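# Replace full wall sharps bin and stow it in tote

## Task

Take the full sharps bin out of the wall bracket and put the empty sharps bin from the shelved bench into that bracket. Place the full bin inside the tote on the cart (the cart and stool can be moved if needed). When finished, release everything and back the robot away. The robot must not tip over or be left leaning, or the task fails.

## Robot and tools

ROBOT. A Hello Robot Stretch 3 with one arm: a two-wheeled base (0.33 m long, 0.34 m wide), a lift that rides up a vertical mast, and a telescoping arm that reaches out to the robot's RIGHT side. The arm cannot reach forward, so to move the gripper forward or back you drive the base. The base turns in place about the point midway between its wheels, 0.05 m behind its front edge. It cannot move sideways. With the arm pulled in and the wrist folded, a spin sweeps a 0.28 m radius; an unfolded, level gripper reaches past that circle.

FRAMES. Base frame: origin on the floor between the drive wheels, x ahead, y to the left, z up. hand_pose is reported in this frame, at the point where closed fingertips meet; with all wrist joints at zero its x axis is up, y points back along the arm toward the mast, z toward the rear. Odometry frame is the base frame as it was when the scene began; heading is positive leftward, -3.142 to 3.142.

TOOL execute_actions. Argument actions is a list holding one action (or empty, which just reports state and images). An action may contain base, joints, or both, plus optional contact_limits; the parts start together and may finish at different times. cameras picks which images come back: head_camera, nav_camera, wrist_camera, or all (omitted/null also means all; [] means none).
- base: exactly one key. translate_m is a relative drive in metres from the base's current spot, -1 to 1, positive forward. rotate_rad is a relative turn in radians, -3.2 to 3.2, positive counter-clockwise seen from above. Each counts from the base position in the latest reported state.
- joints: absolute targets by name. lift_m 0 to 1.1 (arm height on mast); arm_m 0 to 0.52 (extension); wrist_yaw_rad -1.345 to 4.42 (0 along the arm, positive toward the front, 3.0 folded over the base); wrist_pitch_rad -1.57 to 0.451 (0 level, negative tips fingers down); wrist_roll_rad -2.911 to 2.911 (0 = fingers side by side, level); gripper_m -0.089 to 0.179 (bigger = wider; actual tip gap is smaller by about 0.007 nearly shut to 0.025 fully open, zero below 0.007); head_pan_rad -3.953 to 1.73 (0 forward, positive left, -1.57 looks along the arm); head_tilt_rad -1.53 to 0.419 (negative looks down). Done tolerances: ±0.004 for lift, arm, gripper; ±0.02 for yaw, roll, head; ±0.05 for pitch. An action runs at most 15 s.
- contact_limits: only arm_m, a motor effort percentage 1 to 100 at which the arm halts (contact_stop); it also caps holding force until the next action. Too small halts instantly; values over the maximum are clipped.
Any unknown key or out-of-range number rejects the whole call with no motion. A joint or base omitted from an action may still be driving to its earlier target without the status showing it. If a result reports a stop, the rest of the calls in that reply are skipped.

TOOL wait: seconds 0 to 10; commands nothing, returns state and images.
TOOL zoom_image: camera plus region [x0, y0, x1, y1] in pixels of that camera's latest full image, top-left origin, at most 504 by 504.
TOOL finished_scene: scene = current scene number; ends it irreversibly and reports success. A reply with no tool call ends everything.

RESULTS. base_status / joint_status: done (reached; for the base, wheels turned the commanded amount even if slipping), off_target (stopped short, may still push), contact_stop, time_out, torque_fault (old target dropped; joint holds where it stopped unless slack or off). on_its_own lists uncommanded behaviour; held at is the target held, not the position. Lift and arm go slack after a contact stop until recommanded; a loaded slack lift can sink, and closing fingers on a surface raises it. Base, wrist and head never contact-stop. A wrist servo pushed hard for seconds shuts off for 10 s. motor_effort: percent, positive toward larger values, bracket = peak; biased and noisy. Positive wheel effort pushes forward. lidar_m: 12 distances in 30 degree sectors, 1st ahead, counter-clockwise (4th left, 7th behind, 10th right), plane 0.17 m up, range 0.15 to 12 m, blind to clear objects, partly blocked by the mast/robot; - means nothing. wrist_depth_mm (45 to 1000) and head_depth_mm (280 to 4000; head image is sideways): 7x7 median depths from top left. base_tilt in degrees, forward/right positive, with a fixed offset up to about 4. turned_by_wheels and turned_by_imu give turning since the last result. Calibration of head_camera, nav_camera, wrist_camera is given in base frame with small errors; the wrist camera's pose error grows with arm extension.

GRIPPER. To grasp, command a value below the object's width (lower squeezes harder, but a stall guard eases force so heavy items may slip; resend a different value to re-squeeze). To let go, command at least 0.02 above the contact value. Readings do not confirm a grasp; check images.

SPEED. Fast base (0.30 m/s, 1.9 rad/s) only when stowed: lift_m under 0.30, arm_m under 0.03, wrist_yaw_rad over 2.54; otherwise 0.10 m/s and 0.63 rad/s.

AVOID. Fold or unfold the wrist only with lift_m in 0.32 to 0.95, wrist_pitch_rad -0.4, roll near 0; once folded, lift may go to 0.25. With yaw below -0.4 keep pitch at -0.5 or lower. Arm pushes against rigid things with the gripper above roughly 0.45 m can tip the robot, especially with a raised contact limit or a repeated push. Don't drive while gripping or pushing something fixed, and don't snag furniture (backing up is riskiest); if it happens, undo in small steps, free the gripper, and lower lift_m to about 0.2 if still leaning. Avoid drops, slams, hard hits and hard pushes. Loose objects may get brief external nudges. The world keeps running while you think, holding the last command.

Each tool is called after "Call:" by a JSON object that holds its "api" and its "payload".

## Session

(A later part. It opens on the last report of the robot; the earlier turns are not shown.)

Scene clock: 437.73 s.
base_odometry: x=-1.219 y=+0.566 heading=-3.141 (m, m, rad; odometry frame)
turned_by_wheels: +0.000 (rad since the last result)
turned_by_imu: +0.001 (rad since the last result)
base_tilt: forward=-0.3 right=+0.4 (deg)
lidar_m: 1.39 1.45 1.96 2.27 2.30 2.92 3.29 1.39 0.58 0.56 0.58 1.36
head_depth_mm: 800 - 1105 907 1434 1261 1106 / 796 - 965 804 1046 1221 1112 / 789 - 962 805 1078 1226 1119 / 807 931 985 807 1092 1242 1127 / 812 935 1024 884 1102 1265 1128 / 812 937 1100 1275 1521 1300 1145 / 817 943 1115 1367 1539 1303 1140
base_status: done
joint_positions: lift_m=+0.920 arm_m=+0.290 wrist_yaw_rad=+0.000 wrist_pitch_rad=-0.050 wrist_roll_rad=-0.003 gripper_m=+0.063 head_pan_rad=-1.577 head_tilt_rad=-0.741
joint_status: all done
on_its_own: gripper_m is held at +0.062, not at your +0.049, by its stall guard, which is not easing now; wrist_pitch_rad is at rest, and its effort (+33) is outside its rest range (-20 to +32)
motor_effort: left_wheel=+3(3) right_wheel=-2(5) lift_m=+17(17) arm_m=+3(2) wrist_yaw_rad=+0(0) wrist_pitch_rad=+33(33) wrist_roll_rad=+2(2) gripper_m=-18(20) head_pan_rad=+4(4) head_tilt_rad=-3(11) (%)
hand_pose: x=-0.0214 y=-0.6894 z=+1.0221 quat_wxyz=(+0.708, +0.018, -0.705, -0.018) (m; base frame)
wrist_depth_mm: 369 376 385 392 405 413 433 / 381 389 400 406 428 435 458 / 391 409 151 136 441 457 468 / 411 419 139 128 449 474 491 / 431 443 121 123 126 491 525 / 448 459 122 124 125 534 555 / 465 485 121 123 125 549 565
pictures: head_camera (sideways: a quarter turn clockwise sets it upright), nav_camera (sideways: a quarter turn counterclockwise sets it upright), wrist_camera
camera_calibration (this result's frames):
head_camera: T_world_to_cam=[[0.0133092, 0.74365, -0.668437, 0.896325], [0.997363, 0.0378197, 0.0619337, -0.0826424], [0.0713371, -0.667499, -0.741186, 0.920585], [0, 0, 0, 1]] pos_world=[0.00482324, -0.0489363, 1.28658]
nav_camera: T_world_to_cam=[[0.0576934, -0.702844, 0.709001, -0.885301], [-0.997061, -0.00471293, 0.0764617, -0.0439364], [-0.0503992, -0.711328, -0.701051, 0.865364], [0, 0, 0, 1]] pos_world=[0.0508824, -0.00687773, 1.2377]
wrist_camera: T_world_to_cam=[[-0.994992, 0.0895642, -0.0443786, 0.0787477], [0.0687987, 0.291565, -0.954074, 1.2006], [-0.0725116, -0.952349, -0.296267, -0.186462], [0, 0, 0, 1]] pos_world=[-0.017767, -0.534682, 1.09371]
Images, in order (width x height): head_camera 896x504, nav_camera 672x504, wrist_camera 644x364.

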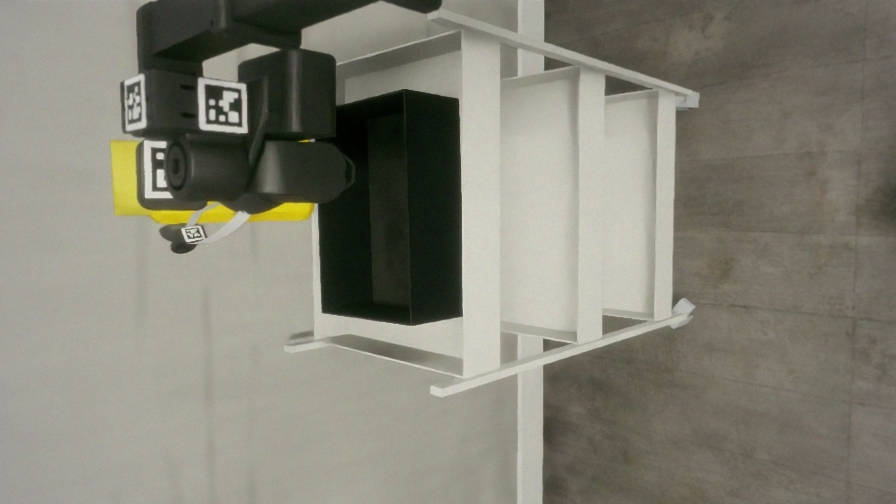

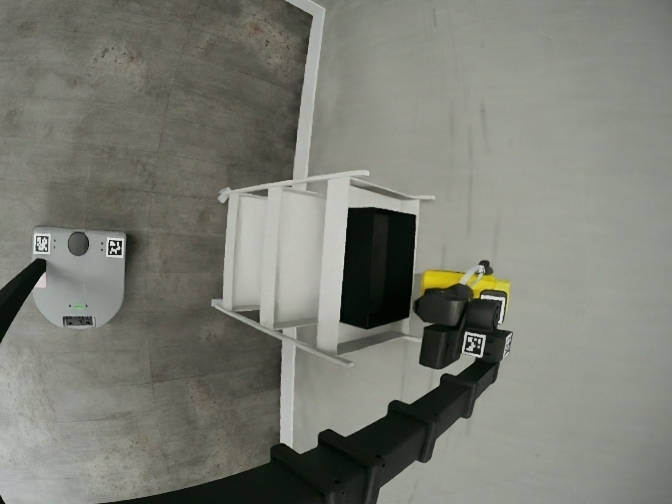

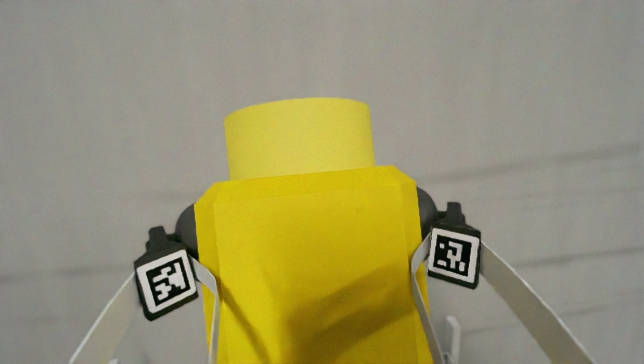

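Call:
{"api": "execute_actions", "payload": {"actions": [{"base": {"translate_m": 0.025}, "joints": {"lift_m": 0.83}}], "cameras": ["head_camera", "wrist_camera"]}}

Scene clock: 473.13 s.
base_odometry: x=-1.244 y=+0.566 heading=-3.141 (m, m, rad; odometry frame)
turned_by_wheels: +0.000 (rad since the last result)
turned_by_imu: +0.000 (rad since the last result)
base_tilt: forward=-0.3 right=+0.4 (deg)
lidar_m: 1.37 1.42 1.92 2.28 2.28 2.95 2.67 1.39 0.58 0.56 0.58 1.36
head_depth_mm: 795 919 1017 - 1206 1238 1107 / 800 919 - 805 1069 1220 1107 / 803 866 - 804 1081 1225 1110 / 809 929 983 806 1094 1237 1125 / 811 934 1026 881 1257 1267 1127 / 816 939 1109 1345 1528 1290 1137 / 816 944 1117 1354 1534 1311 1145
base_status: done
joint_positions: lift_m=+0.830 arm_m=+0.290 wrist_yaw_rad=+0.000 wrist_pitch_rad=-0.050 wrist_roll_rad=-0.003 gripper_m=+0.063 head_pan_rad=-1.577 head_tilt_rad=-0.741
joint_status: all done
on_its_own: gripper_m is held at +0.062, not at your +0.049, by its stall guard, which is not easing now; wrist_pitch_rad is at rest, and its effort (+33) is outside its rest range (-20 to +32)
motor_effort: left_wheel=+3(9) right_wheel=-2(6) lift_m=+18(17) arm_m=+3(3) wrist_yaw_rad=+0(0) wrist_pitch_rad=+33(33) wrist_roll_rad=+2(2) gripper_m=-18(18) head_pan_rad=+4(5) head_tilt_rad=-3(4) (%)
hand_pose: x=-0.0214 y=-0.6894 z=+0.9322 quat_wxyz=(+0.708, +0.018, -0.705, -0.018) (m; base frame)
wrist_depth_mm: 365 374 384 397 403 416 428 / 377 394 397 411 425 436 447 / 394 410 151 137 442 454 481 / 407 425 138 128 451 482 501 / 424 443 121 123 125 504 522 / 452 450 121 123 126 519 544 / 466 402 121 122 125 420 574
pictures: head_camera (sideways: a quarter turn clockwise sets it upright), wrist_camera
camera_calibration (this result's frames):
head_camera: T_world_to_cam=[[0.0133092, 0.74365, -0.668437, 0.896325], [0.997363, 0.0378197, 0.0619337, -0.0826424], [0.0713371, -0.667499, -0.741186, 0.920585], [0, 0, 0, 1]] pos_world=[0.00482324, -0.0489363, 1.28658]
wrist_camera: T_world_to_cam=[[-0.994992, 0.0895484, -0.0444105, 0.0747778], [0.0687987, 0.291224, -0.954178, 1.11468], [-0.0725117, -0.952455, -0.295926, -0.213503], [0, 0, 0, 1]] pos_world=[-0.017767, -0.534671, 1.00375]
Images, in order (width x height): head_camera 896x504, wrist_camera 644x364.

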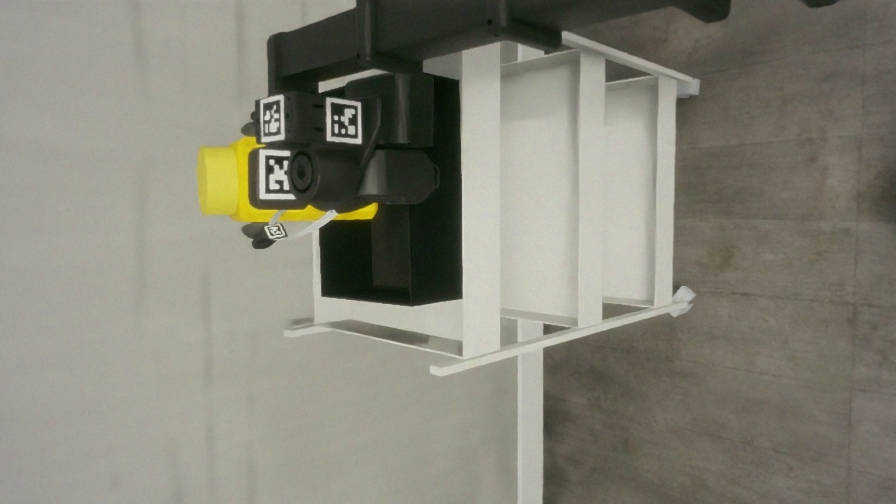

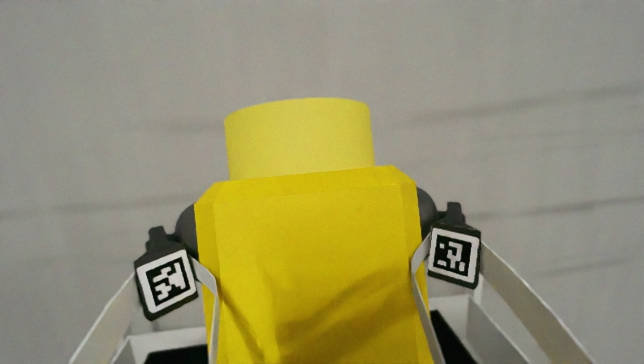

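Call:
{"api": "execute_actions", "payload": {"actions": [{"joints": {"arm_m": 0.305}}], "cameras": []}}

Call:
{"api": "execute_actions", "payload": {"actions": [{"joints": {"lift_m": 0.77}}], "cameras": ["head_camera", "wrist_camera"]}}

Scene clock: 499.03 s.
base_odometry: x=-1.244 y=+0.566 heading=-3.141 (m, m, rad; odometry frame)
turned_by_wheels: +0.000 (rad since the last result)
turned_by_imu: +0.000 (rad since the last result)
base_tilt: forward=-0.3 right=+0.4 (deg)
lidar_m: 1.36 1.42 1.93 2.28 2.29 2.94 2.67 1.39 0.58 0.56 0.58 1.36
head_depth_mm: 797 919 1020 - 1040 1233 1101 / 800 920 - 800 1076 1212 1112 / 801 866 - 805 1084 1224 1117 / 808 927 988 808 1085 1239 1128 / 807 935 1025 884 1260 1265 1127 / 813 938 1109 1345 1509 1299 1135 / 819 945 1111 1362 1528 1308 1143
base_status: not commanded
joint_positions: lift_m=+0.830 arm_m=+0.305 wrist_yaw_rad=+0.000 wrist_pitch_rad=-0.050 wrist_roll_rad=-0.003 gripper_m=+0.063 head_pan_rad=-1.577 head_tilt_rad=-0.741
joint_status: all done
on_its_own: gripper_m is held at +0.062, not at your +0.049, by its stall guard, which is not easing now; wrist_pitch_rad is at rest, and its effort (+33) is outside its rest range (-20 to +32)
motor_effort: left_wheel=+3(3) right_wheel=-2(2) lift_m=+17(18) arm_m=+2(5) wrist_yaw_rad=+0(0) wrist_pitch_rad=+33(33) wrist_roll_rad=+2(2) gripper_m=-18(18) head_pan_rad=+5(4) head_tilt_rad=-4(3) (%)
hand_pose: x=-0.0214 y=-0.7044 z=+0.9322 quat_wxyz=(+0.708, +0.018, -0.705, -0.018) (m; base frame)
wrist_depth_mm: 357 357 373 380 392 406 411 / 366 374 386 398 406 425 437 / 376 389 152 137 432 446 451 / 395 414 139 127 437 458 474 / 414 424 121 124 126 479 497 / 429 438 121 123 126 513 522 / 446 384 121 123 126 414 557
pictures: none
No camera images: the call's "cameras" was empty. Leave "cameras" out to get every camera's image.

Scene clock: 500.40 s.
base_odometry: x=-1.244 y=+0.566 heading=-3.141 (m, m, rad; odometry frame)
turned_by_wheels: +0.000 (rad since the last result)
turned_by_imu: +0.000 (rad since the last result)
base_tilt: forward=-0.3 right=+0.4 (deg)
lidar_m: 1.37 1.42 1.92 2.28 2.29 2.94 2.66 1.39 0.58 0.56 0.58 1.36
head_depth_mm: 797 916 1047 - - 1241 1107 / 800 920 1005 902 1072 1219 1112 / 806 904 710 785 1081 1226 1117 / 805 925 989 805 1084 1235 1124 / 809 934 1027 882 1256 1270 1137 / 813 935 1111 1348 1527 1298 1138 / 816 945 1117 1365 1538 1311 1142
base_status: not commanded
joint_positions: lift_m=+0.770 arm_m=+0.305 wrist_yaw_rad=+0.000 wrist_pitch_rad=-0.050 wrist_roll_rad=-0.003 gripper_m=+0.063 head_pan_rad=-1.577 head_tilt_rad=-0.741
joint_status: all done
on_its_own: gripper_m is held at +0.062, not at your +0.049, by its stall guard, which is not easing now
motor_effort: left_wheel=+3(3) right_wheel=-2(2) lift_m=+17(19) arm_m=+2(3) wrist_yaw_rad=+0(0) wrist_pitch_rad=+32(33) wrist_roll_rad=+2(2) gripper_m=-18(18) head_pan_rad=+5(4) head_tilt_rad=-4(4) (%)
hand_pose: x=-0.0214 y=-0.7044 z=+0.8723 quat_wxyz=(+0.708, +0.018, -0.705, -0.018) (m; base frame)
wrist_depth_mm: 355 362 370 383 392 404 411 / 367 378 390 404 410 424 433 / 376 387 151 136 431 442 458 / 397 406 140 128 433 463 476 / 411 427 121 123 126 490 498 / 434 369 122 123 126 396 533 / 446 298 121 123 125 276 565
pictures: head_camera (sideways: a quarter turn clockwise sets it upright), wrist_camera
camera_calibration (this result's frames):
head_camera: T_world_to_cam=[[0.013309, 0.74365, -0.668437, 0.896325], [0.997363, 0.0378201, 0.0619337, -0.0826424], [0.0713373, -0.667499, -0.741186, 0.920585], [0, 0, 0, 1]] pos_world=[0.00482326, -0.0489363, 1.28658]
wrist_camera: T_world_to_cam=[[-0.994992, 0.0895418, -0.0444241, 0.0734658], [0.0687987, 0.291078, -0.954222, 1.06177], [-0.0725119, -0.9525, -0.295781, -0.245702], [0, 0, 0, 1]] pos_world=[-0.017767, -0.549668, 0.943757]
Images, in order (width x height): head_camera 896x504, wrist_camera 644x364.

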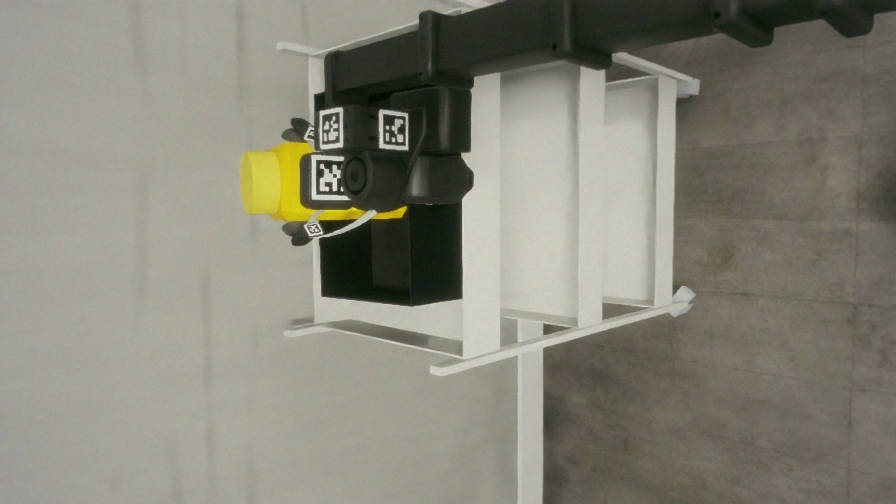

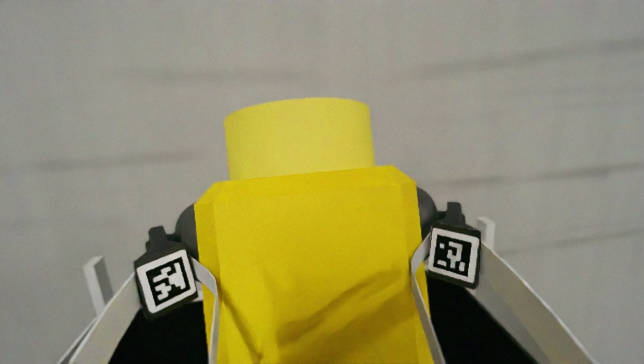

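Call:
{"api": "execute_actions", "payload": {"actions": [{"joints": {"lift_m": 0.73}}], "cameras": ["head_camera", "wrist_camera"]}}

Scene clock: 505.17 s.
base_odometry: x=-1.244 y=+0.566 heading=-3.141 (m, m, rad; odometry frame)
turned_by_wheels: +0.000 (rad since the last result)
turned_by_imu: +0.000 (rad since the last result)
base_tilt: forward=-0.3 right=+0.4 (deg)
lidar_m: 1.37 1.42 1.93 2.28 2.29 2.95 2.68 1.39 0.58 0.56 0.58 1.36
head_depth_mm: 799 914 1026 853 - - 1107 / 796 919 1008 - 1069 1216 1108 / 806 923 743 1136 1077 1224 1112 / 811 925 1000 806 1089 1237 1126 / 810 932 1030 884 1255 1268 1132 / 815 937 1109 1353 1531 1301 1135 / 821 941 1114 1365 1521 1317 1147
base_status: not commanded
joint_positions: lift_m=+0.730 arm_m=+0.305 wrist_yaw_rad=+0.000 wrist_pitch_rad=-0.050 wrist_roll_rad=-0.003 gripper_m=+0.063 head_pan_rad=-1.577 head_tilt_rad=-0.741
joint_status: all done
on_its_own: gripper_m is held at +0.062, not at your +0.049, by its stall guard, which is not easing now; wrist_pitch_rad is at rest, and its effort (+33) is outside its rest range (-20 to +32)
motor_effort: left_wheel=+3(2) right_wheel=-2(2) lift_m=+17(16) arm_m=+2(3) wrist_yaw_rad=+1(1) wrist_pitch_rad=+33(33) wrist_roll_rad=+2(2) gripper_m=-18(18) head_pan_rad=+4(4) head_tilt_rad=-3(3) (%)
hand_pose: x=-0.0214 y=-0.7044 z=+0.8323 quat_wxyz=(+0.708, +0.018, -0.705, -0.018) (m; base frame)
wrist_depth_mm: 349 366 372 384 386 407 418 / 364 371 384 393 409 423 432 / 380 393 151 137 424 438 457 / 393 407 138 128 434 458 478 / 414 421 121 123 126 486 507 / 426 341 121 123 126 288 525 / 260 298 121 122 125 253 242
pictures: head_camera (sideways: a quarter turn clockwise sets it upright), wrist_camera
camera_calibration (this result's frames):
head_camera: T_world_to_cam=[[0.013309, 0.74365, -0.668437, 0.896325], [0.997363, 0.03782, 0.0619337, -0.0826424], [0.0713372, -0.667499, -0.741186, 0.920585], [0, 0, 0, 1]] pos_world=[0.00482325, -0.0489363, 1.28658]
wrist_camera: T_world_to_cam=[[-0.994992, 0.089539, -0.0444298, 0.0716925], [0.0687988, 0.29102, -0.95424, 1.02359], [-0.0725118, -0.952518, -0.295722, -0.257592], [0, 0, 0, 1]] pos_world=[-0.017767, -0.549666, 0.903764]
Images, in order (width x height): head_camera 896x504, wrist_camera 644x364.

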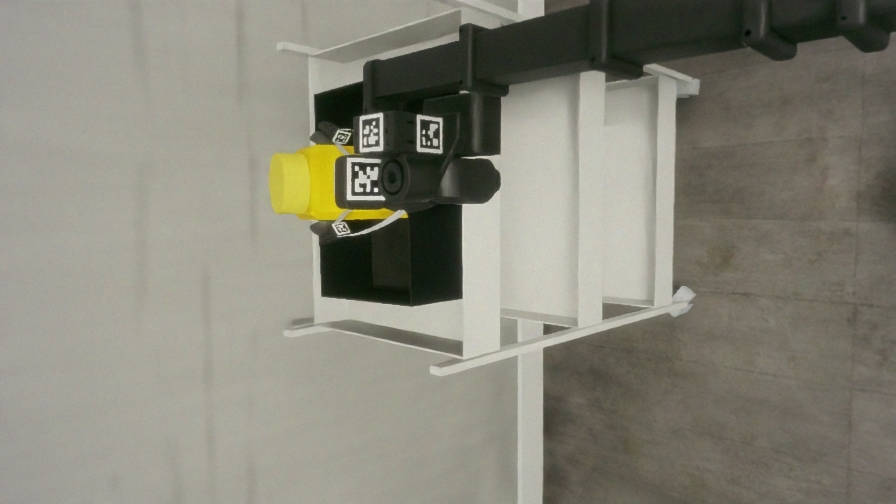

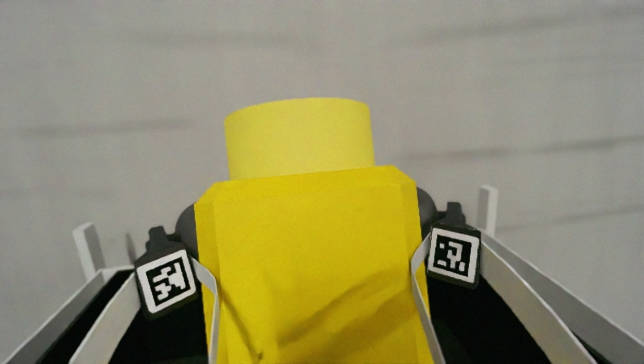

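Call:
{"api": "execute_actions", "payload": {"actions": [{"joints": {"lift_m": 0.705}}], "cameras": ["head_camera", "wrist_camera"]}}

Scene clock: 510.00 s.
base_odometry: x=-1.244 y=+0.566 heading=-3.141 (m, m, rad; odometry frame)
turned_by_wheels: +0.000 (rad since the last result)
turned_by_imu: +0.000 (rad since the last result)
base_tilt: forward=-0.3 right=+0.4 (deg)
lidar_m: 1.37 1.42 1.93 2.28 2.29 2.95 2.66 1.39 0.58 0.56 0.58 1.36
head_depth_mm: 797 919 1026 856 - - - / 800 920 997 - 1069 1216 1108 / 805 927 771 - 1073 1226 1116 / 804 928 1003 806 1091 1229 1125 / 810 939 1028 879 1264 1265 1122 / 811 938 1101 1346 1520 1296 1133 / 819 939 1119 1364 1541 1311 1137
base_status: not commanded
joint_positions: lift_m=+0.705 arm_m=+0.305 wrist_yaw_rad=+0.000 wrist_pitch_rad=-0.050 wrist_roll_rad=-0.003 gripper_m=+0.063 head_pan_rad=-1.577 head_tilt_rad=-0.741
joint_status: all done
on_its_own: gripper_m is held at +0.062, not at your +0.049, by its stall guard, which is not easing now; wrist_pitch_rad is at rest, and its effort (+33) is outside its rest range (-20 to +32)
motor_effort: left_wheel=+3(3) right_wheel=-2(2) lift_m=+17(17) arm_m=+3(3) wrist_yaw_rad=+0(0) wrist_pitch_rad=+33(33) wrist_roll_rad=+2(2) gripper_m=-19(19) head_pan_rad=+5(5) head_tilt_rad=-4(4) (%)
hand_pose: x=-0.0214 y=-0.7044 z=+0.8073 quat_wxyz=(+0.708, +0.018, -0.705, -0.018) (m; base frame)
wrist_depth_mm: 350 365 366 377 395 408 411 / 364 373 385 396 403 422 436 / 385 395 151 136 426 442 457 / 396 405 139 127 436 464 480 / 403 421 122 124 126 369 506 / 366 265 121 123 126 249 247 / 201 289 122 123 125 252 164
pictures: head_camera (sideways: a quarter turn clockwise sets it upright), wrist_camera
camera_calibration (this result's frames):
head_camera: T_world_to_cam=[[0.013309, 0.74365, -0.668437, 0.896325], [0.997363, 0.03782, 0.0619337, -0.0826424], [0.0713372, -0.667499, -0.741186, 0.920585], [0, 0, 0, 1]] pos_world=[0.00482325, -0.0489363, 1.28658]
wrist_camera: T_world_to_cam=[[-0.994992, 0.0895371, -0.0444322, 0.0705835], [0.0687987, 0.290995, -0.954248, 0.999743], [-0.0725111, -0.952526, -0.295697, -0.265007], [0, 0, 0, 1]] pos_world=[-0.0177669, -0.549666, 0.878777]
Images, in order (width x height): head_camera 896x504, wrist_camera 644x364.

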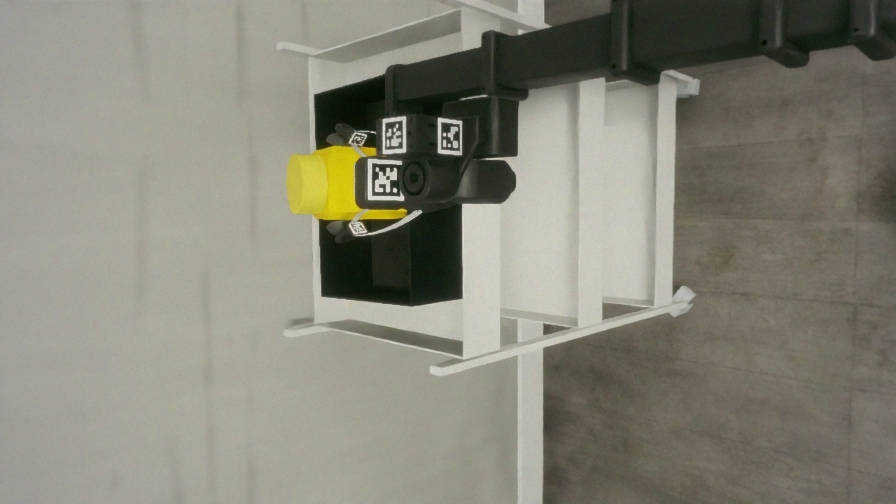

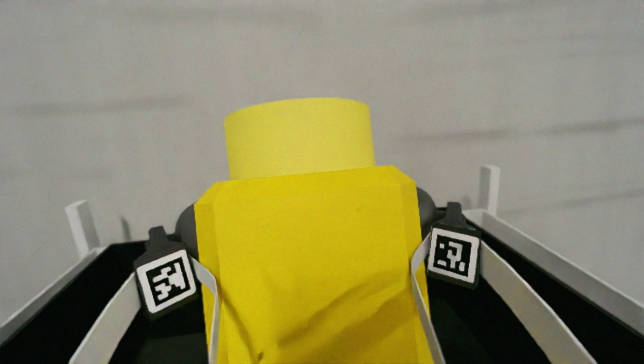

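Call:
{"api": "execute_actions", "payload": {"actions": [{"joints": {"lift_m": 0.69}}], "cameras": ["head_camera", "wrist_camera"]}}

Scene clock: 514.03 s.
base_odometry: x=-1.244 y=+0.566 heading=-3.141 (m, m, rad; odometry frame)
turned_by_wheels: +0.000 (rad since the last result)
turned_by_imu: +0.000 (rad since the last result)
base_tilt: forward=-0.3 right=+0.4 (deg)
lidar_m: 1.37 1.41 1.94 2.27 2.28 2.95 2.67 1.39 0.58 0.56 0.58 1.36
head_depth_mm: 796 916 1023 855 1463 - - / 799 922 1000 - 1064 1223 1120 / 803 926 770 - 1077 1229 1117 / 806 932 999 808 1090 1235 1125 / 813 936 1031 882 1266 1267 1135 / 816 939 1105 1346 1520 1299 1132 / 816 946 1112 1363 1537 1312 1145
base_status: not commanded
joint_positions: lift_m=+0.691 arm_m=+0.305 wrist_yaw_rad=+0.000 wrist_pitch_rad=-0.013 wrist_roll_rad=-0.001 gripper_m=+0.063 head_pan_rad=-1.577 head_tilt_rad=-0.741
joint_status: all done
on_its_own: gripper_m is held at +0.062, not at your +0.049, by its stall guard, which is not easing now
motor_effort: left_wheel=+3(2) right_wheel=-2(2) lift_m=+14(15) arm_m=+3(3) wrist_yaw_rad=+0(0) wrist_pitch_rad=+15(32) wrist_roll_rad=+1(2) gripper_m=-18(18) head_pan_rad=+5(4) head_tilt_rad=-4(4) (%)
hand_pose: x=-0.0214 y=-0.7056 z=+0.8018 quat_wxyz=(+0.708, +0.005, -0.706, -0.005) (m; base frame)
wrist_depth_mm: 358 366 377 387 396 407 423 / 375 378 388 397 406 420 440 / 379 394 149 135 429 443 453 / 394 399 134 126 295 451 475 / 405 415 121 123 125 365 487 / 367 263 121 124 126 233 229 / 199 286 121 123 127 249 158
pictures: head_camera (sideways: a quarter turn clockwise sets it upright), wrist_camera
camera_calibration (this result's frames):
head_camera: T_world_to_cam=[[0.0133092, 0.74365, -0.668437, 0.896325], [0.997363, 0.0378197, 0.0619337, -0.0826424], [0.0713371, -0.667499, -0.741186, 0.920585], [0, 0, 0, 1]] pos_world=[0.00482324, -0.0489363, 1.28658]
wrist_camera: T_world_to_cam=[[-0.994894, 0.0878745, -0.0496397, 0.0734493], [0.0707044, 0.255873, -0.964121, 0.978005], [-0.0720202, -0.962708, -0.26078, -0.302928], [0, 0, 0, 1]] pos_world=[-0.017892, -0.548331, 0.867564]
Images, in order (width x height): head_camera 896x504, wrist_camera 644x364.

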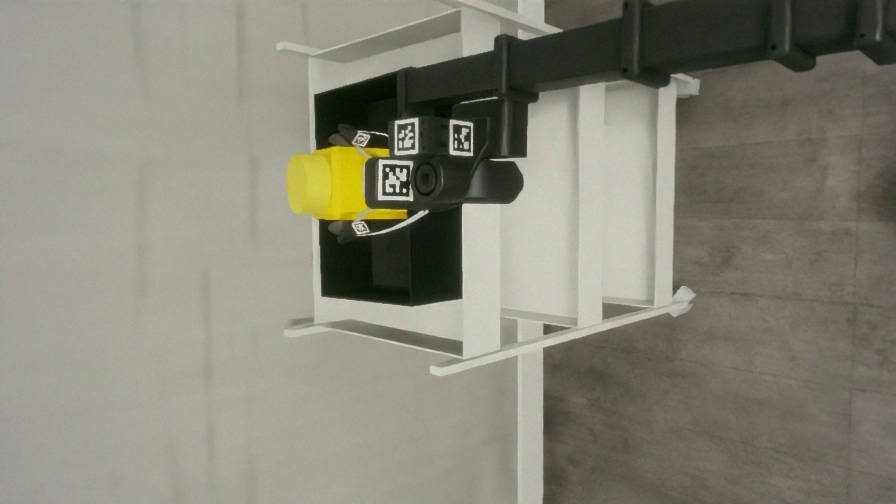

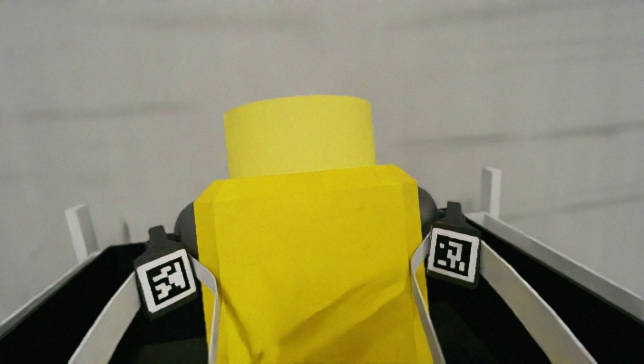

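Call:
{"api": "execute_actions", "payload": {"actions": [{"joints": {"gripper_m": 0.13}}], "cameras": ["head_camera", "wrist_camera"]}}

Scene clock: 520.37 s.
base_odometry: x=-1.244 y=+0.566 heading=-3.141 (m, m, rad; odometry frame)
turned_by_wheels: +0.000 (rad since the last result)
turned_by_imu: +0.000 (rad since the last result)
base_tilt: forward=-0.2 right=+0.4 (deg)
lidar_m: 1.37 1.41 1.93 2.27 2.29 2.94 2.67 1.39 0.58 0.56 0.58 1.36
head_depth_mm: 799 911 1024 859 1463 - - / 800 922 1003 - 1059 1216 1109 / 803 925 775 - 1080 1227 1118 / 807 929 1002 808 1085 1225 1124 / 815 937 1028 881 1259 1270 1127 / 813 940 1108 1347 1523 1298 1138 / 817 942 1110 1358 1531 1315 1143
base_status: not commanded
joint_positions: lift_m=+0.691 arm_m=+0.305 wrist_yaw_rad=+0.000 wrist_pitch_rad=-0.001 wrist_roll_rad=-0.001 gripper_m=+0.130 head_pan_rad=-1.577 head_tilt_rad=-0.741
joint_status: all done
motor_effort: left_wheel=+2(3) right_wheel=-2(2) lift_m=+15(14) arm_m=+3(3) wrist_yaw_rad=+0(1) wrist_pitch_rad=+10(15) wrist_roll_rad=+1(1) gripper_m=+0(82) head_pan_rad=+5(4) head_tilt_rad=-4(4) (%)
hand_pose: x=-0.0215 y=-0.7059 z=+0.8048 quat_wxyz=(+0.708, +0.001, -0.706, -0.001) (m; base frame)
wrist_depth_mm: 357 367 376 388 404 413 419 / 371 380 392 401 414 422 433 / 379 391 397 151 423 448 453 / 392 407 123 115 440 451 469 / 400 416 117 113 115 467 498 / 410 - 107 110 115 255 254 / 191 285 111 114 120 236 156
pictures: head_camera (sideways: a quarter turn clockwise sets it upright), wrist_camera
camera_calibration (this result's frames):
head_camera: T_world_to_cam=[[0.0133092, 0.74365, -0.668437, 0.896325], [0.997363, 0.0378197, 0.0619337, -0.0826424], [0.0713371, -0.667499, -0.741186, 0.920585], [0, 0, 0, 1]] pos_world=[0.00482324, -0.0489363, 1.28658]
wrist_camera: T_world_to_cam=[[-0.994877, 0.087487, -0.0506444, 0.0741089], [0.0707405, 0.244649, -0.967028, 0.975369], [-0.0722122, -0.965657, -0.249585, -0.313541], [0, 0, 0, 1]] pos_world=[-0.0179104, -0.54788, 0.868707]
Images, in order (width x height): head_camera 896x504, wrist_camera 644x364.

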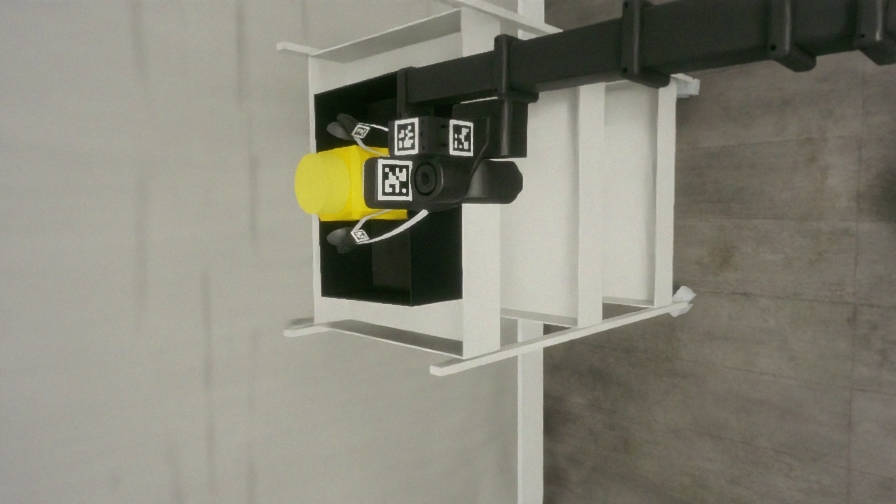

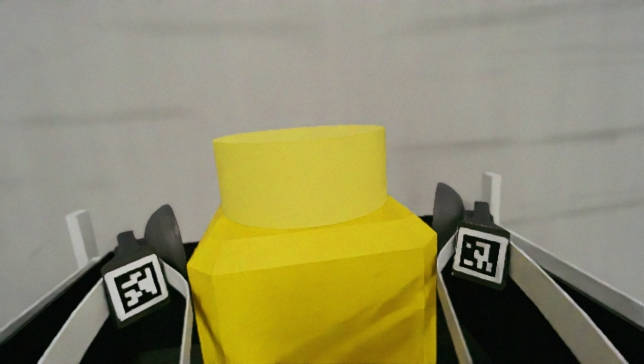

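Call:
{"api": "execute_actions", "payload": {"actions": [{"joints": {"lift_m": 0.76, "gripper_m": 0.15}}], "cameras": ["head_camera", "wrist_camera"]}}

Scene clock: 540.17 s.
base_odometry: x=-1.244 y=+0.566 heading=-3.141 (m, m, rad; odometry frame)
turned_by_wheels: +0.000 (rad since the last result)
turned_by_imu: +0.000 (rad since the last result)
base_tilt: forward=-0.3 right=+0.4 (deg)
lidar_m: 1.37 1.42 1.92 2.28 2.29 2.95 2.68 1.39 0.58 0.56 0.58 1.37
head_depth_mm: 800 916 1030 1196 - 1243 1109 / 801 922 1015 1028 1069 1222 1110 / 805 924 1014 796 1084 1226 1116 / 808 930 987 805 1089 1223 1123 / 810 936 1029 884 1262 1264 1128 / 812 940 1108 1346 1512 1306 1134 / 817 943 1116 1364 1543 1309 1135
base_status: not commanded
joint_positions: lift_m=+0.759 arm_m=+0.305 wrist_yaw_rad=+0.000 wrist_pitch_rad=-0.001 wrist_roll_rad=-0.001 gripper_m=+0.150 head_pan_rad=-1.577 head_tilt_rad=-0.741
joint_status: all done
motor_effort: left_wheel=+2(2) right_wheel=-2(1) lift_m=+36(39) arm_m=+3(3) wrist_yaw_rad=+0(0) wrist_pitch_rad=+10(10) wrist_roll_rad=+1(1) gripper_m=+0(74) head_pan_rad=+5(4) head_tilt_rad=-4(3) (%)
hand_pose: x=-0.0215 y=-0.7059 z=+0.8739 quat_wxyz=(+0.708, +0.000, -0.706, -0.001) (m; base frame)
wrist_depth_mm: 362 368 380 389 402 411 424 / 369 376 387 406 412 418 437 / 382 394 405 419 424 435 455 / 397 408 417 426 451 454 474 / 403 418 426 441 463 - 489 / 410 - 368 149 315 398 509 / 428 289 294 128 318 297 517
pictures: head_camera (sideways: a quarter turn clockwise sets it upright), wrist_camera
camera_calibration (this result's frames):
head_camera: T_world_to_cam=[[0.0133091, 0.74365, -0.668437, 0.896325], [0.997363, 0.0378198, 0.0619337, -0.0826424], [0.0713371, -0.667499, -0.741186, 0.920585], [0, 0, 0, 1]] pos_world=[0.00482325, -0.0489363, 1.28658]
wrist_camera: T_world_to_cam=[[-0.994878, 0.0874383, -0.0507271, 0.0776524], [0.0707403, 0.243734, -0.967259, 1.04183], [-0.0722115, -0.965892, -0.248671, -0.297264], [0, 0, 0, 1]] pos_world=[-0.0179103, -0.547843, 0.937732]
Images, in order (width x height): head_camera 896x504, wrist_camera 644x364.

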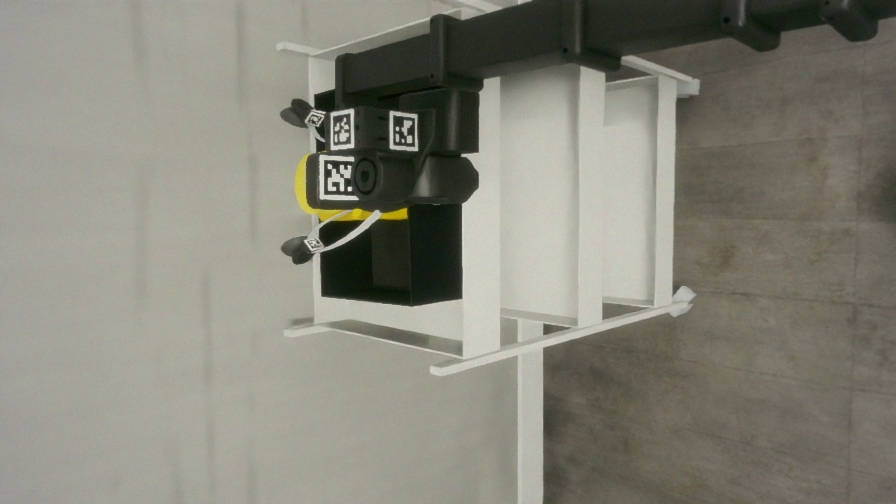

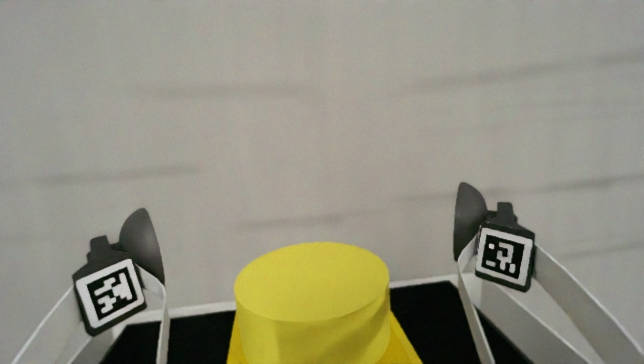

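Call:
{"api": "execute_actions", "payload": {"actions": [{"joints": {"arm_m": 0.0, "lift_m": 0.80}}], "cameras": ["head_camera"]}}

Call:
{"api": "execute_actions", "payload": {"actions": [{"base": {"rotate_rad": -0.215}, "joints": {"wrist_pitch_rad": -0.4, "wrist_yaw_rad": 2.85, "gripper_m": 0.04, "lift_m": 0.40, "head_pan_rad": -3.1, "head_tilt_rad": -0.5}}], "cameras": []}}

Call:
{"api": "execute_actions", "payload": {"actions": [{"joints": {"lift_m": 0.27}}], "cameras": ["head_camera", "nav_camera"]}}

Scene clock: 580.47 s.
base_odometry: x=-1.244 y=+0.566 heading=-3.141 (m, m, rad; odometry frame)
turned_by_wheels: +0.000 (rad since the last result)
turned_by_imu: +0.001 (rad since the last result)
base_tilt: forward=-0.3 right=+0.4 (deg)
lidar_m: 1.37 1.42 1.92 2.28 2.29 2.94 2.66 1.39 0.58 0.56 0.58 1.36
head_depth_mm: 797 919 1027 868 1406 - - / 801 917 982 804 1073 - - / 803 920 773 792 1096 - 1080 / 807 929 989 807 1088 1235 1128 / 809 932 1031 883 1254 1261 1125 / 812 939 1104 1346 1523 1303 1141 / 817 943 1118 1365 1527 1310 1145
base_status: not commanded
joint_positions: lift_m=+0.799 arm_m=+0.000 wrist_yaw_rad=+0.000 wrist_pitch_rad=+0.000 wrist_roll_rad=-0.001 gripper_m=+0.150 head_pan_rad=-1.577 head_tilt_rad=-0.741
joint_status: all done
motor_effort: left_wheel=+2(2) right_wheel=-1(2) lift_m=+36(38) arm_m=-5(3) wrist_yaw_rad=+1(1) wrist_pitch_rad=+10(10) wrist_roll_rad=+1(1) gripper_m=+1(1) head_pan_rad=+5(4) head_tilt_rad=-3(4) (%)
hand_pose: x=-0.0215 y=-0.4015 z=+0.9141 quat_wxyz=(+0.708, +0.000, -0.706, +0.000) (m; base frame)
wrist_depth_mm: 605 633 650 682 691 701 725 / 651 664 675 695 710 732 755 / 650 667 694 720 747 763 812 / 683 706 713 741 765 793 847 / 717 727 664 441 774 - 874 / 721 - 505 429 469 842 899 / 747 439 417 370 374 441 925
pictures: head_camera (sideways: a quarter turn clockwise sets it upright)
camera_calibration (this result's frames):
head_camera: T_world_to_cam=[[0.0132523, 0.74366, -0.668426, 0.896311], [0.997361, 0.0378953, 0.0619343, -0.0826432], [0.0713883, -0.667483, -0.741195, 0.920598], [0, 0, 0, 1]] pos_world=[0.00482699, -0.0489362, 1.28658]
Images, in order (width x height): head_camera 896x504.

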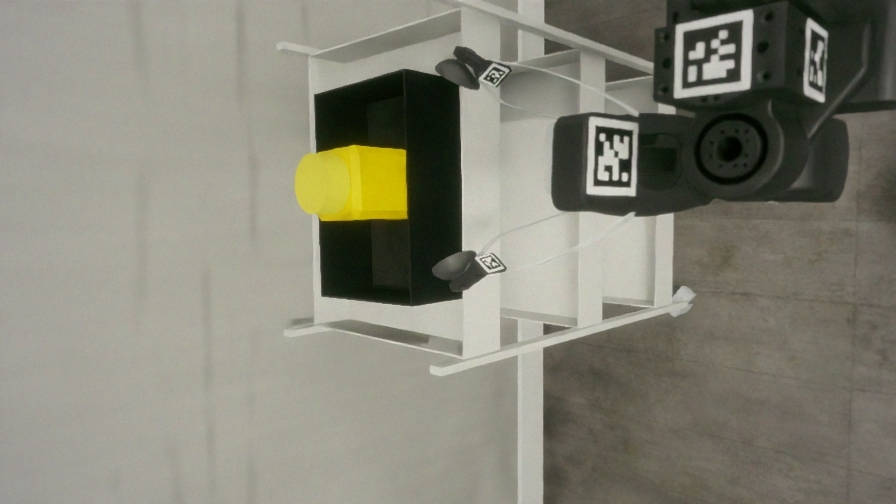

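Scene clock: 584.93 s.
base_odometry: x=-1.244 y=+0.566 heading=+2.928 (m, m, rad; odometry frame)
turned_by_wheels: -0.215 (rad since the last result)
turned_by_imu: -0.213 (rad since the last result)
base_tilt: forward=-0.3 right=+0.3 (deg)
lidar_m: 1.37 1.37 1.62 2.81 2.42 2.62 2.66 1.83 1.10 0.56 0.56 1.15
head_depth_mm: 2944 3159 3465 2359 1793 1446 1208 / 2951 3029 3344 2389 1817 1454 1216 / 2903 3004 3394 2425 1814 1462 1220 / 2808 3035 3419 2423 1817 1467 1232 / 2849 3182 3381 2446 1843 1474 1234 / 2828 3128 3376 2469 1867 1485 1236 / 2801 3101 3316 2510 1866 1495 1247
base_status: done
joint_positions: lift_m=+0.401 arm_m=+0.000 wrist_yaw_rad=+2.847 wrist_pitch_rad=-0.414 wrist_roll_rad=-0.001 gripper_m=+0.040 head_pan_rad=-3.093 head_tilt_rad=-0.507
joint_status: all done
motor_effort: left_wheel=+3(9) right_wheel=-2(5) lift_m=+13(34) arm_m=-4(4) wrist_yaw_rad=+3(6) wrist_pitch_rad=+7(11) wrist_roll_rad=+1(1) gripper_m=+1(81) head_pan_rad=-4(48) head_tilt_rad=+4(20) (%)
hand_pose: x=+0.0441 y=+0.0699 z=+0.4141 quat_wxyz=(+0.246, +0.705, +0.043, +0.664) (m; base frame)
wrist_depth_mm: - - - - - - - / - - - - - - - / - - - - - - - / - 946 938 887 876 874 863 / - 773 772 743 757 723 725 / 643 - 628 625 600 615 615 / 564 - 555 548 539 538 539
pictures: none
No camera images: the call's "cameras" was empty. Leave "cameras" out to get every camera's image.

Scene clock: 586.93 s.
base_odometry: x=-1.244 y=+0.566 heading=+2.928 (m, m, rad; odometry frame)
turned_by_wheels: +0.000 (rad since the last result)
turned_by_imu: +0.000 (rad since the last result)
base_tilt: forward=-0.3 right=+0.3 (deg)
lidar_m: 1.37 1.37 1.62 2.81 2.42 2.63 2.66 1.84 1.10 0.56 0.56 1.15
head_depth_mm: 2925 3179 3467 2356 1784 1449 1213 / 2992 3076 3284 2382 1801 1447 1221 / 2942 3026 3433 2408 1817 1462 1226 / 2831 3019 3424 2471 1824 1462 1222 / 2838 3151 3441 2475 1833 1477 1231 / 2814 3150 3355 2477 1860 1476 1246 / 2807 3088 3320 2499 1857 1485 1241
base_status: not commanded
joint_positions: lift_m=+0.271 arm_m=+0.000 wrist_yaw_rad=+2.847 wrist_pitch_rad=-0.415 wrist_roll_rad=-0.001 gripper_m=+0.040 head_pan_rad=-3.093 head_tilt_rad=-0.507
joint_status: all done
motor_effort: left_wheel=+3(3) right_wheel=-2(2) lift_m=+14(14) arm_m=-4(4) wrist_yaw_rad=+2(2) wrist_pitch_rad=+7(7) wrist_roll_rad=+1(1) gripper_m=+1(0) head_pan_rad=-4(4) head_tilt_rad=+3(4) (%)
hand_pose: x=+0.0441 y=+0.0699 z=+0.2840 quat_wxyz=(+0.246, +0.705, +0.043, +0.664) (m; base frame)
wrist_depth_mm: - - - - - - - / - - - - - - - / - 886 888 877 855 826 810 / - 710 687 685 669 667 649 / - 569 574 565 575 543 536 / 476 - - 474 457 470 458 / 441 - - 426 408 404 401
pictures: head_camera (sideways: a quarter turn clockwise sets it upright), nav_camera (sideways: a quarter turn counterclockwise sets it upright)
camera_calibration (this result's frames):
head_camera: T_world_to_cam=[[0.568691, 0.0190005, -0.822331, 1.09352], [0.105608, -0.993146, 0.050087, -0.0617967], [-0.815743, -0.115329, -0.5668, 0.699165], [0, 0, 0, 1]] pos_world=[-0.0450087, -0.00151655, 1.29862]
nav_camera: T_world_to_cam=[[-0.515797, -0.0872543, 0.852256, -1.06854], [-0.0414586, 0.996177, 0.0768977, -0.0503565], [-0.855707, 0.00433027, -0.517443, 0.631425], [0, 0, 0, 1]] pos_world=[-0.0129247, -0.0458053, 1.24127]
Images, in order (width x height): head_camera 896x504, nav_camera 672x504.

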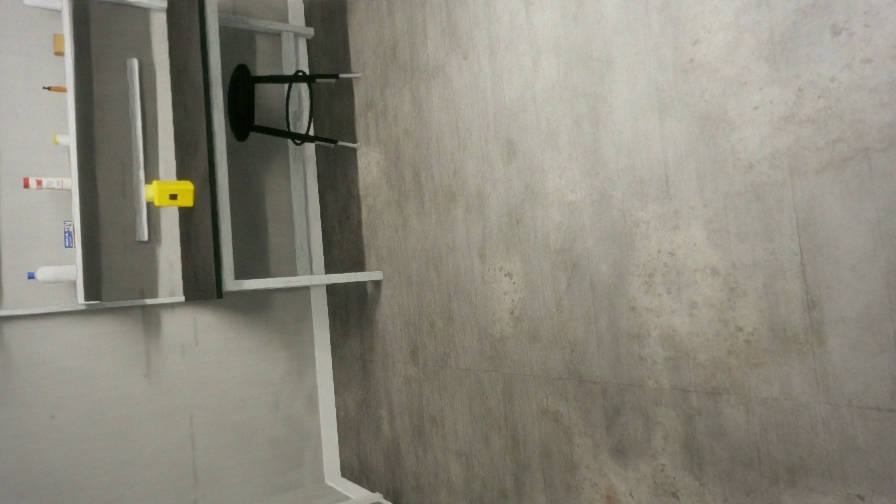

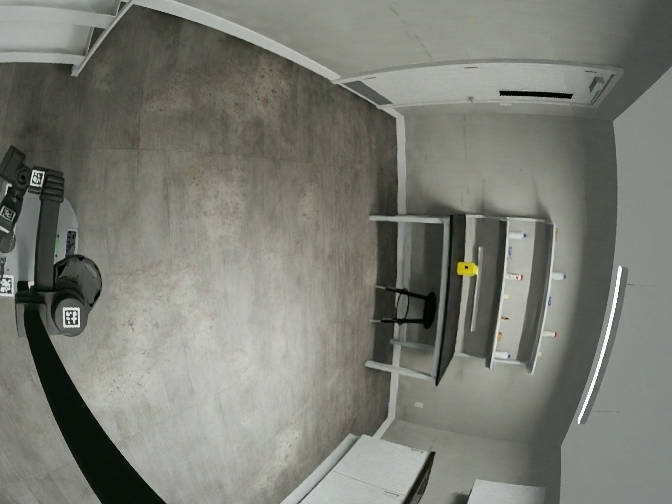

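Call:
{"api": "execute_actions", "payload": {"actions": [{"base": {"translate_m": -1.0}}], "cameras": []}}

Call:
{"api": "execute_actions", "payload": {"actions": [{"base": {"translate_m": -1.0}, "joints": {"head_tilt_rad": -0.6}}], "cameras": ["head_camera", "nav_camera"]}}

Scene clock: 597.30 s.
base_odometry: x=-0.267 y=+0.354 heading=+2.928 (m, m, rad; odometry frame)
turned_by_wheels: +0.000 (rad since the last result)
turned_by_imu: +0.003 (rad since the last result)
base_tilt: forward=-0.4 right=+0.4 (deg)
lidar_m: 2.36 2.35 2.79 1.99 1.99 2.11 1.92 1.68 1.35 1.19 1.20 1.06
head_depth_mm: 2085 2279 1930 2345 1815 1445 1211 / 2050 2218 1967 2289 1799 1454 1214 / 2024 2178 2563 2402 1807 1458 1221 / 2047 2200 2507 2463 1823 1470 1226 / 1987 2180 1915 2338 1855 1475 1240 / 2004 2217 2463 2502 1859 1477 1237 / 1977 2175 2434 2509 1858 1484 1238
base_status: done
joint_positions: lift_m=+0.271 arm_m=+0.000 wrist_yaw_rad=+2.847 wrist_pitch_rad=-0.415 wrist_roll_rad=-0.001 gripper_m=+0.040 head_pan_rad=-3.093 head_tilt_rad=-0.506
joint_status: not commanded
motor_effort: left_wheel=+3(10) right_wheel=-2(7) lift_m=+14(14) arm_m=-4(4) wrist_yaw_rad=+2(3) wrist_pitch_rad=+7(7) wrist_roll_rad=+1(1) gripper_m=+1(1) head_pan_rad=-3(4) head_tilt_rad=+3(3) (%)
hand_pose: x=+0.0440 y=+0.0699 z=+0.2840 quat_wxyz=(+0.246, +0.705, +0.043, +0.664) (m; base frame)
wrist_depth_mm: - - - - - - - / - - - - - - - / - 888 897 852 834 814 825 / - 723 678 698 681 650 645 / - 562 584 560 574 545 546 / 485 - - 469 457 466 456 / 443 - - 420 415 404 398
pictures: none
No camera images: the call's "cameras" was empty. Leave "cameras" out to get every camera's image.

Scene clock: 602.33 s.
base_odometry: x=+0.710 y=+0.142 heading=+2.928 (m, m, rad; odometry frame)
turned_by_wheels: +0.000 (rad since the last result)
turned_by_imu: +0.002 (rad since the last result)
base_tilt: forward=-0.3 right=+0.3 (deg)
lidar_m: 2.17 3.35 2.00 1.77 1.28 1.00 0.92 0.76 1.58 1.39 1.42 1.68
head_depth_mm: 1251 1404 1168 906 1642 1363 1165 / 1238 1351 1178 896 1608 1369 1167 / 1226 1329 1133 904 1675 1381 1177 / 1214 1322 1033 892 1689 1389 1174 / 1198 1326 1224 888 1687 1388 1178 / 1153 1329 1236 894 1657 1403 1191 / 1036 1293 1319 902 985 1348 1201
base_status: done
joint_positions: lift_m=+0.271 arm_m=+0.000 wrist_yaw_rad=+2.847 wrist_pitch_rad=-0.415 wrist_roll_rad=-0.001 gripper_m=+0.040 head_pan_rad=-3.093 head_tilt_rad=-0.593
joint_status: all done
motor_effort: left_wheel=+3(9) right_wheel=-2(7) lift_m=+14(14) arm_m=-4(4) wrist_yaw_rad=+2(2) wrist_pitch_rad=+7(7) wrist_roll_rad=+1(1) gripper_m=+0(0) head_pan_rad=-3(2) head_tilt_rad=-2(11) (%)
hand_pose: x=+0.0440 y=+0.0699 z=+0.2840 quat_wxyz=(+0.246, +0.705, +0.043, +0.664) (m; base frame)
wrist_depth_mm: - - - - - - - / - - - - - - - / - 918 895 869 843 825 825 / - 703 703 678 654 667 637 / - 569 583 556 561 551 537 / 484 - - 481 463 474 469 / 439 - - 415 415 408 401
pictures: head_camera (sideways: a quarter turn clockwise sets it upright), nav_camera (sideways: a quarter turn counterclockwise sets it upright)
camera_calibration (this result's frames):
head_camera: T_world_to_cam=[[0.637186, 0.0222078, -0.77039, 1.02539], [0.100889, -0.993387, 0.0548084, -0.0679087], [-0.764078, -0.112647, -0.635213, 0.787848], [0, 0, 0, 1]] pos_world=[-0.0445342, -0.00148275, 1.29412]
nav_camera: T_world_to_cam=[[-0.587058, -0.0906065, 0.804459, -1.00579], [-0.047877, 0.995863, 0.077226, -0.0507362], [-0.808128, 0.00682104, -0.588967, 0.72419], [0, 0, 0, 1]] pos_world=[-0.00764723, -0.0455445, 1.23956]
Images, in order (width x height): head_camera 896x504, nav_camera 672x504.

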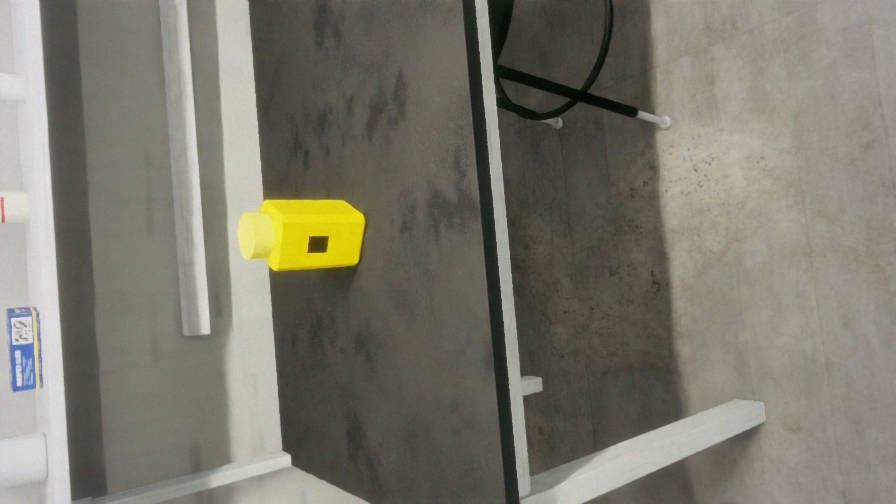

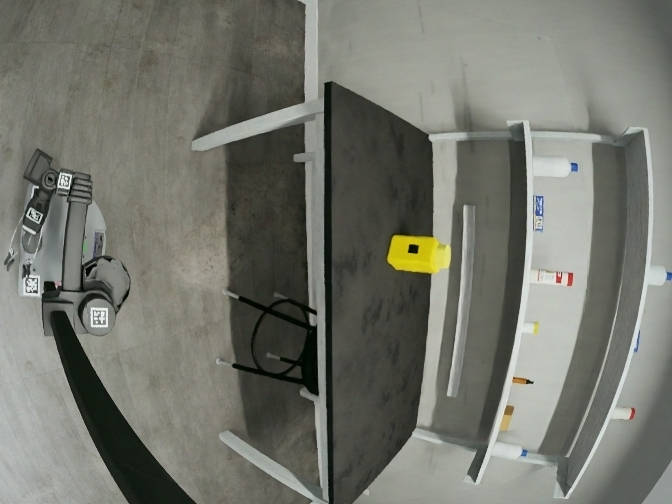

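Call:
{"api": "zoom_image", "payload": {"camera": "head_camera", "region": [200, 150, 440, 320]}}

Region (200, 150, 440, 320) of head_camera's 896x504 image, scaled by 2.100, with more detail than that image has; it fills the top 357 rows of this view, and the rest is white.

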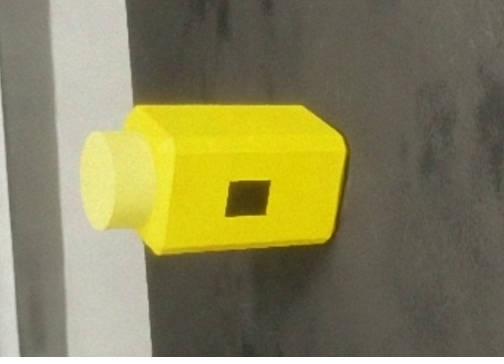

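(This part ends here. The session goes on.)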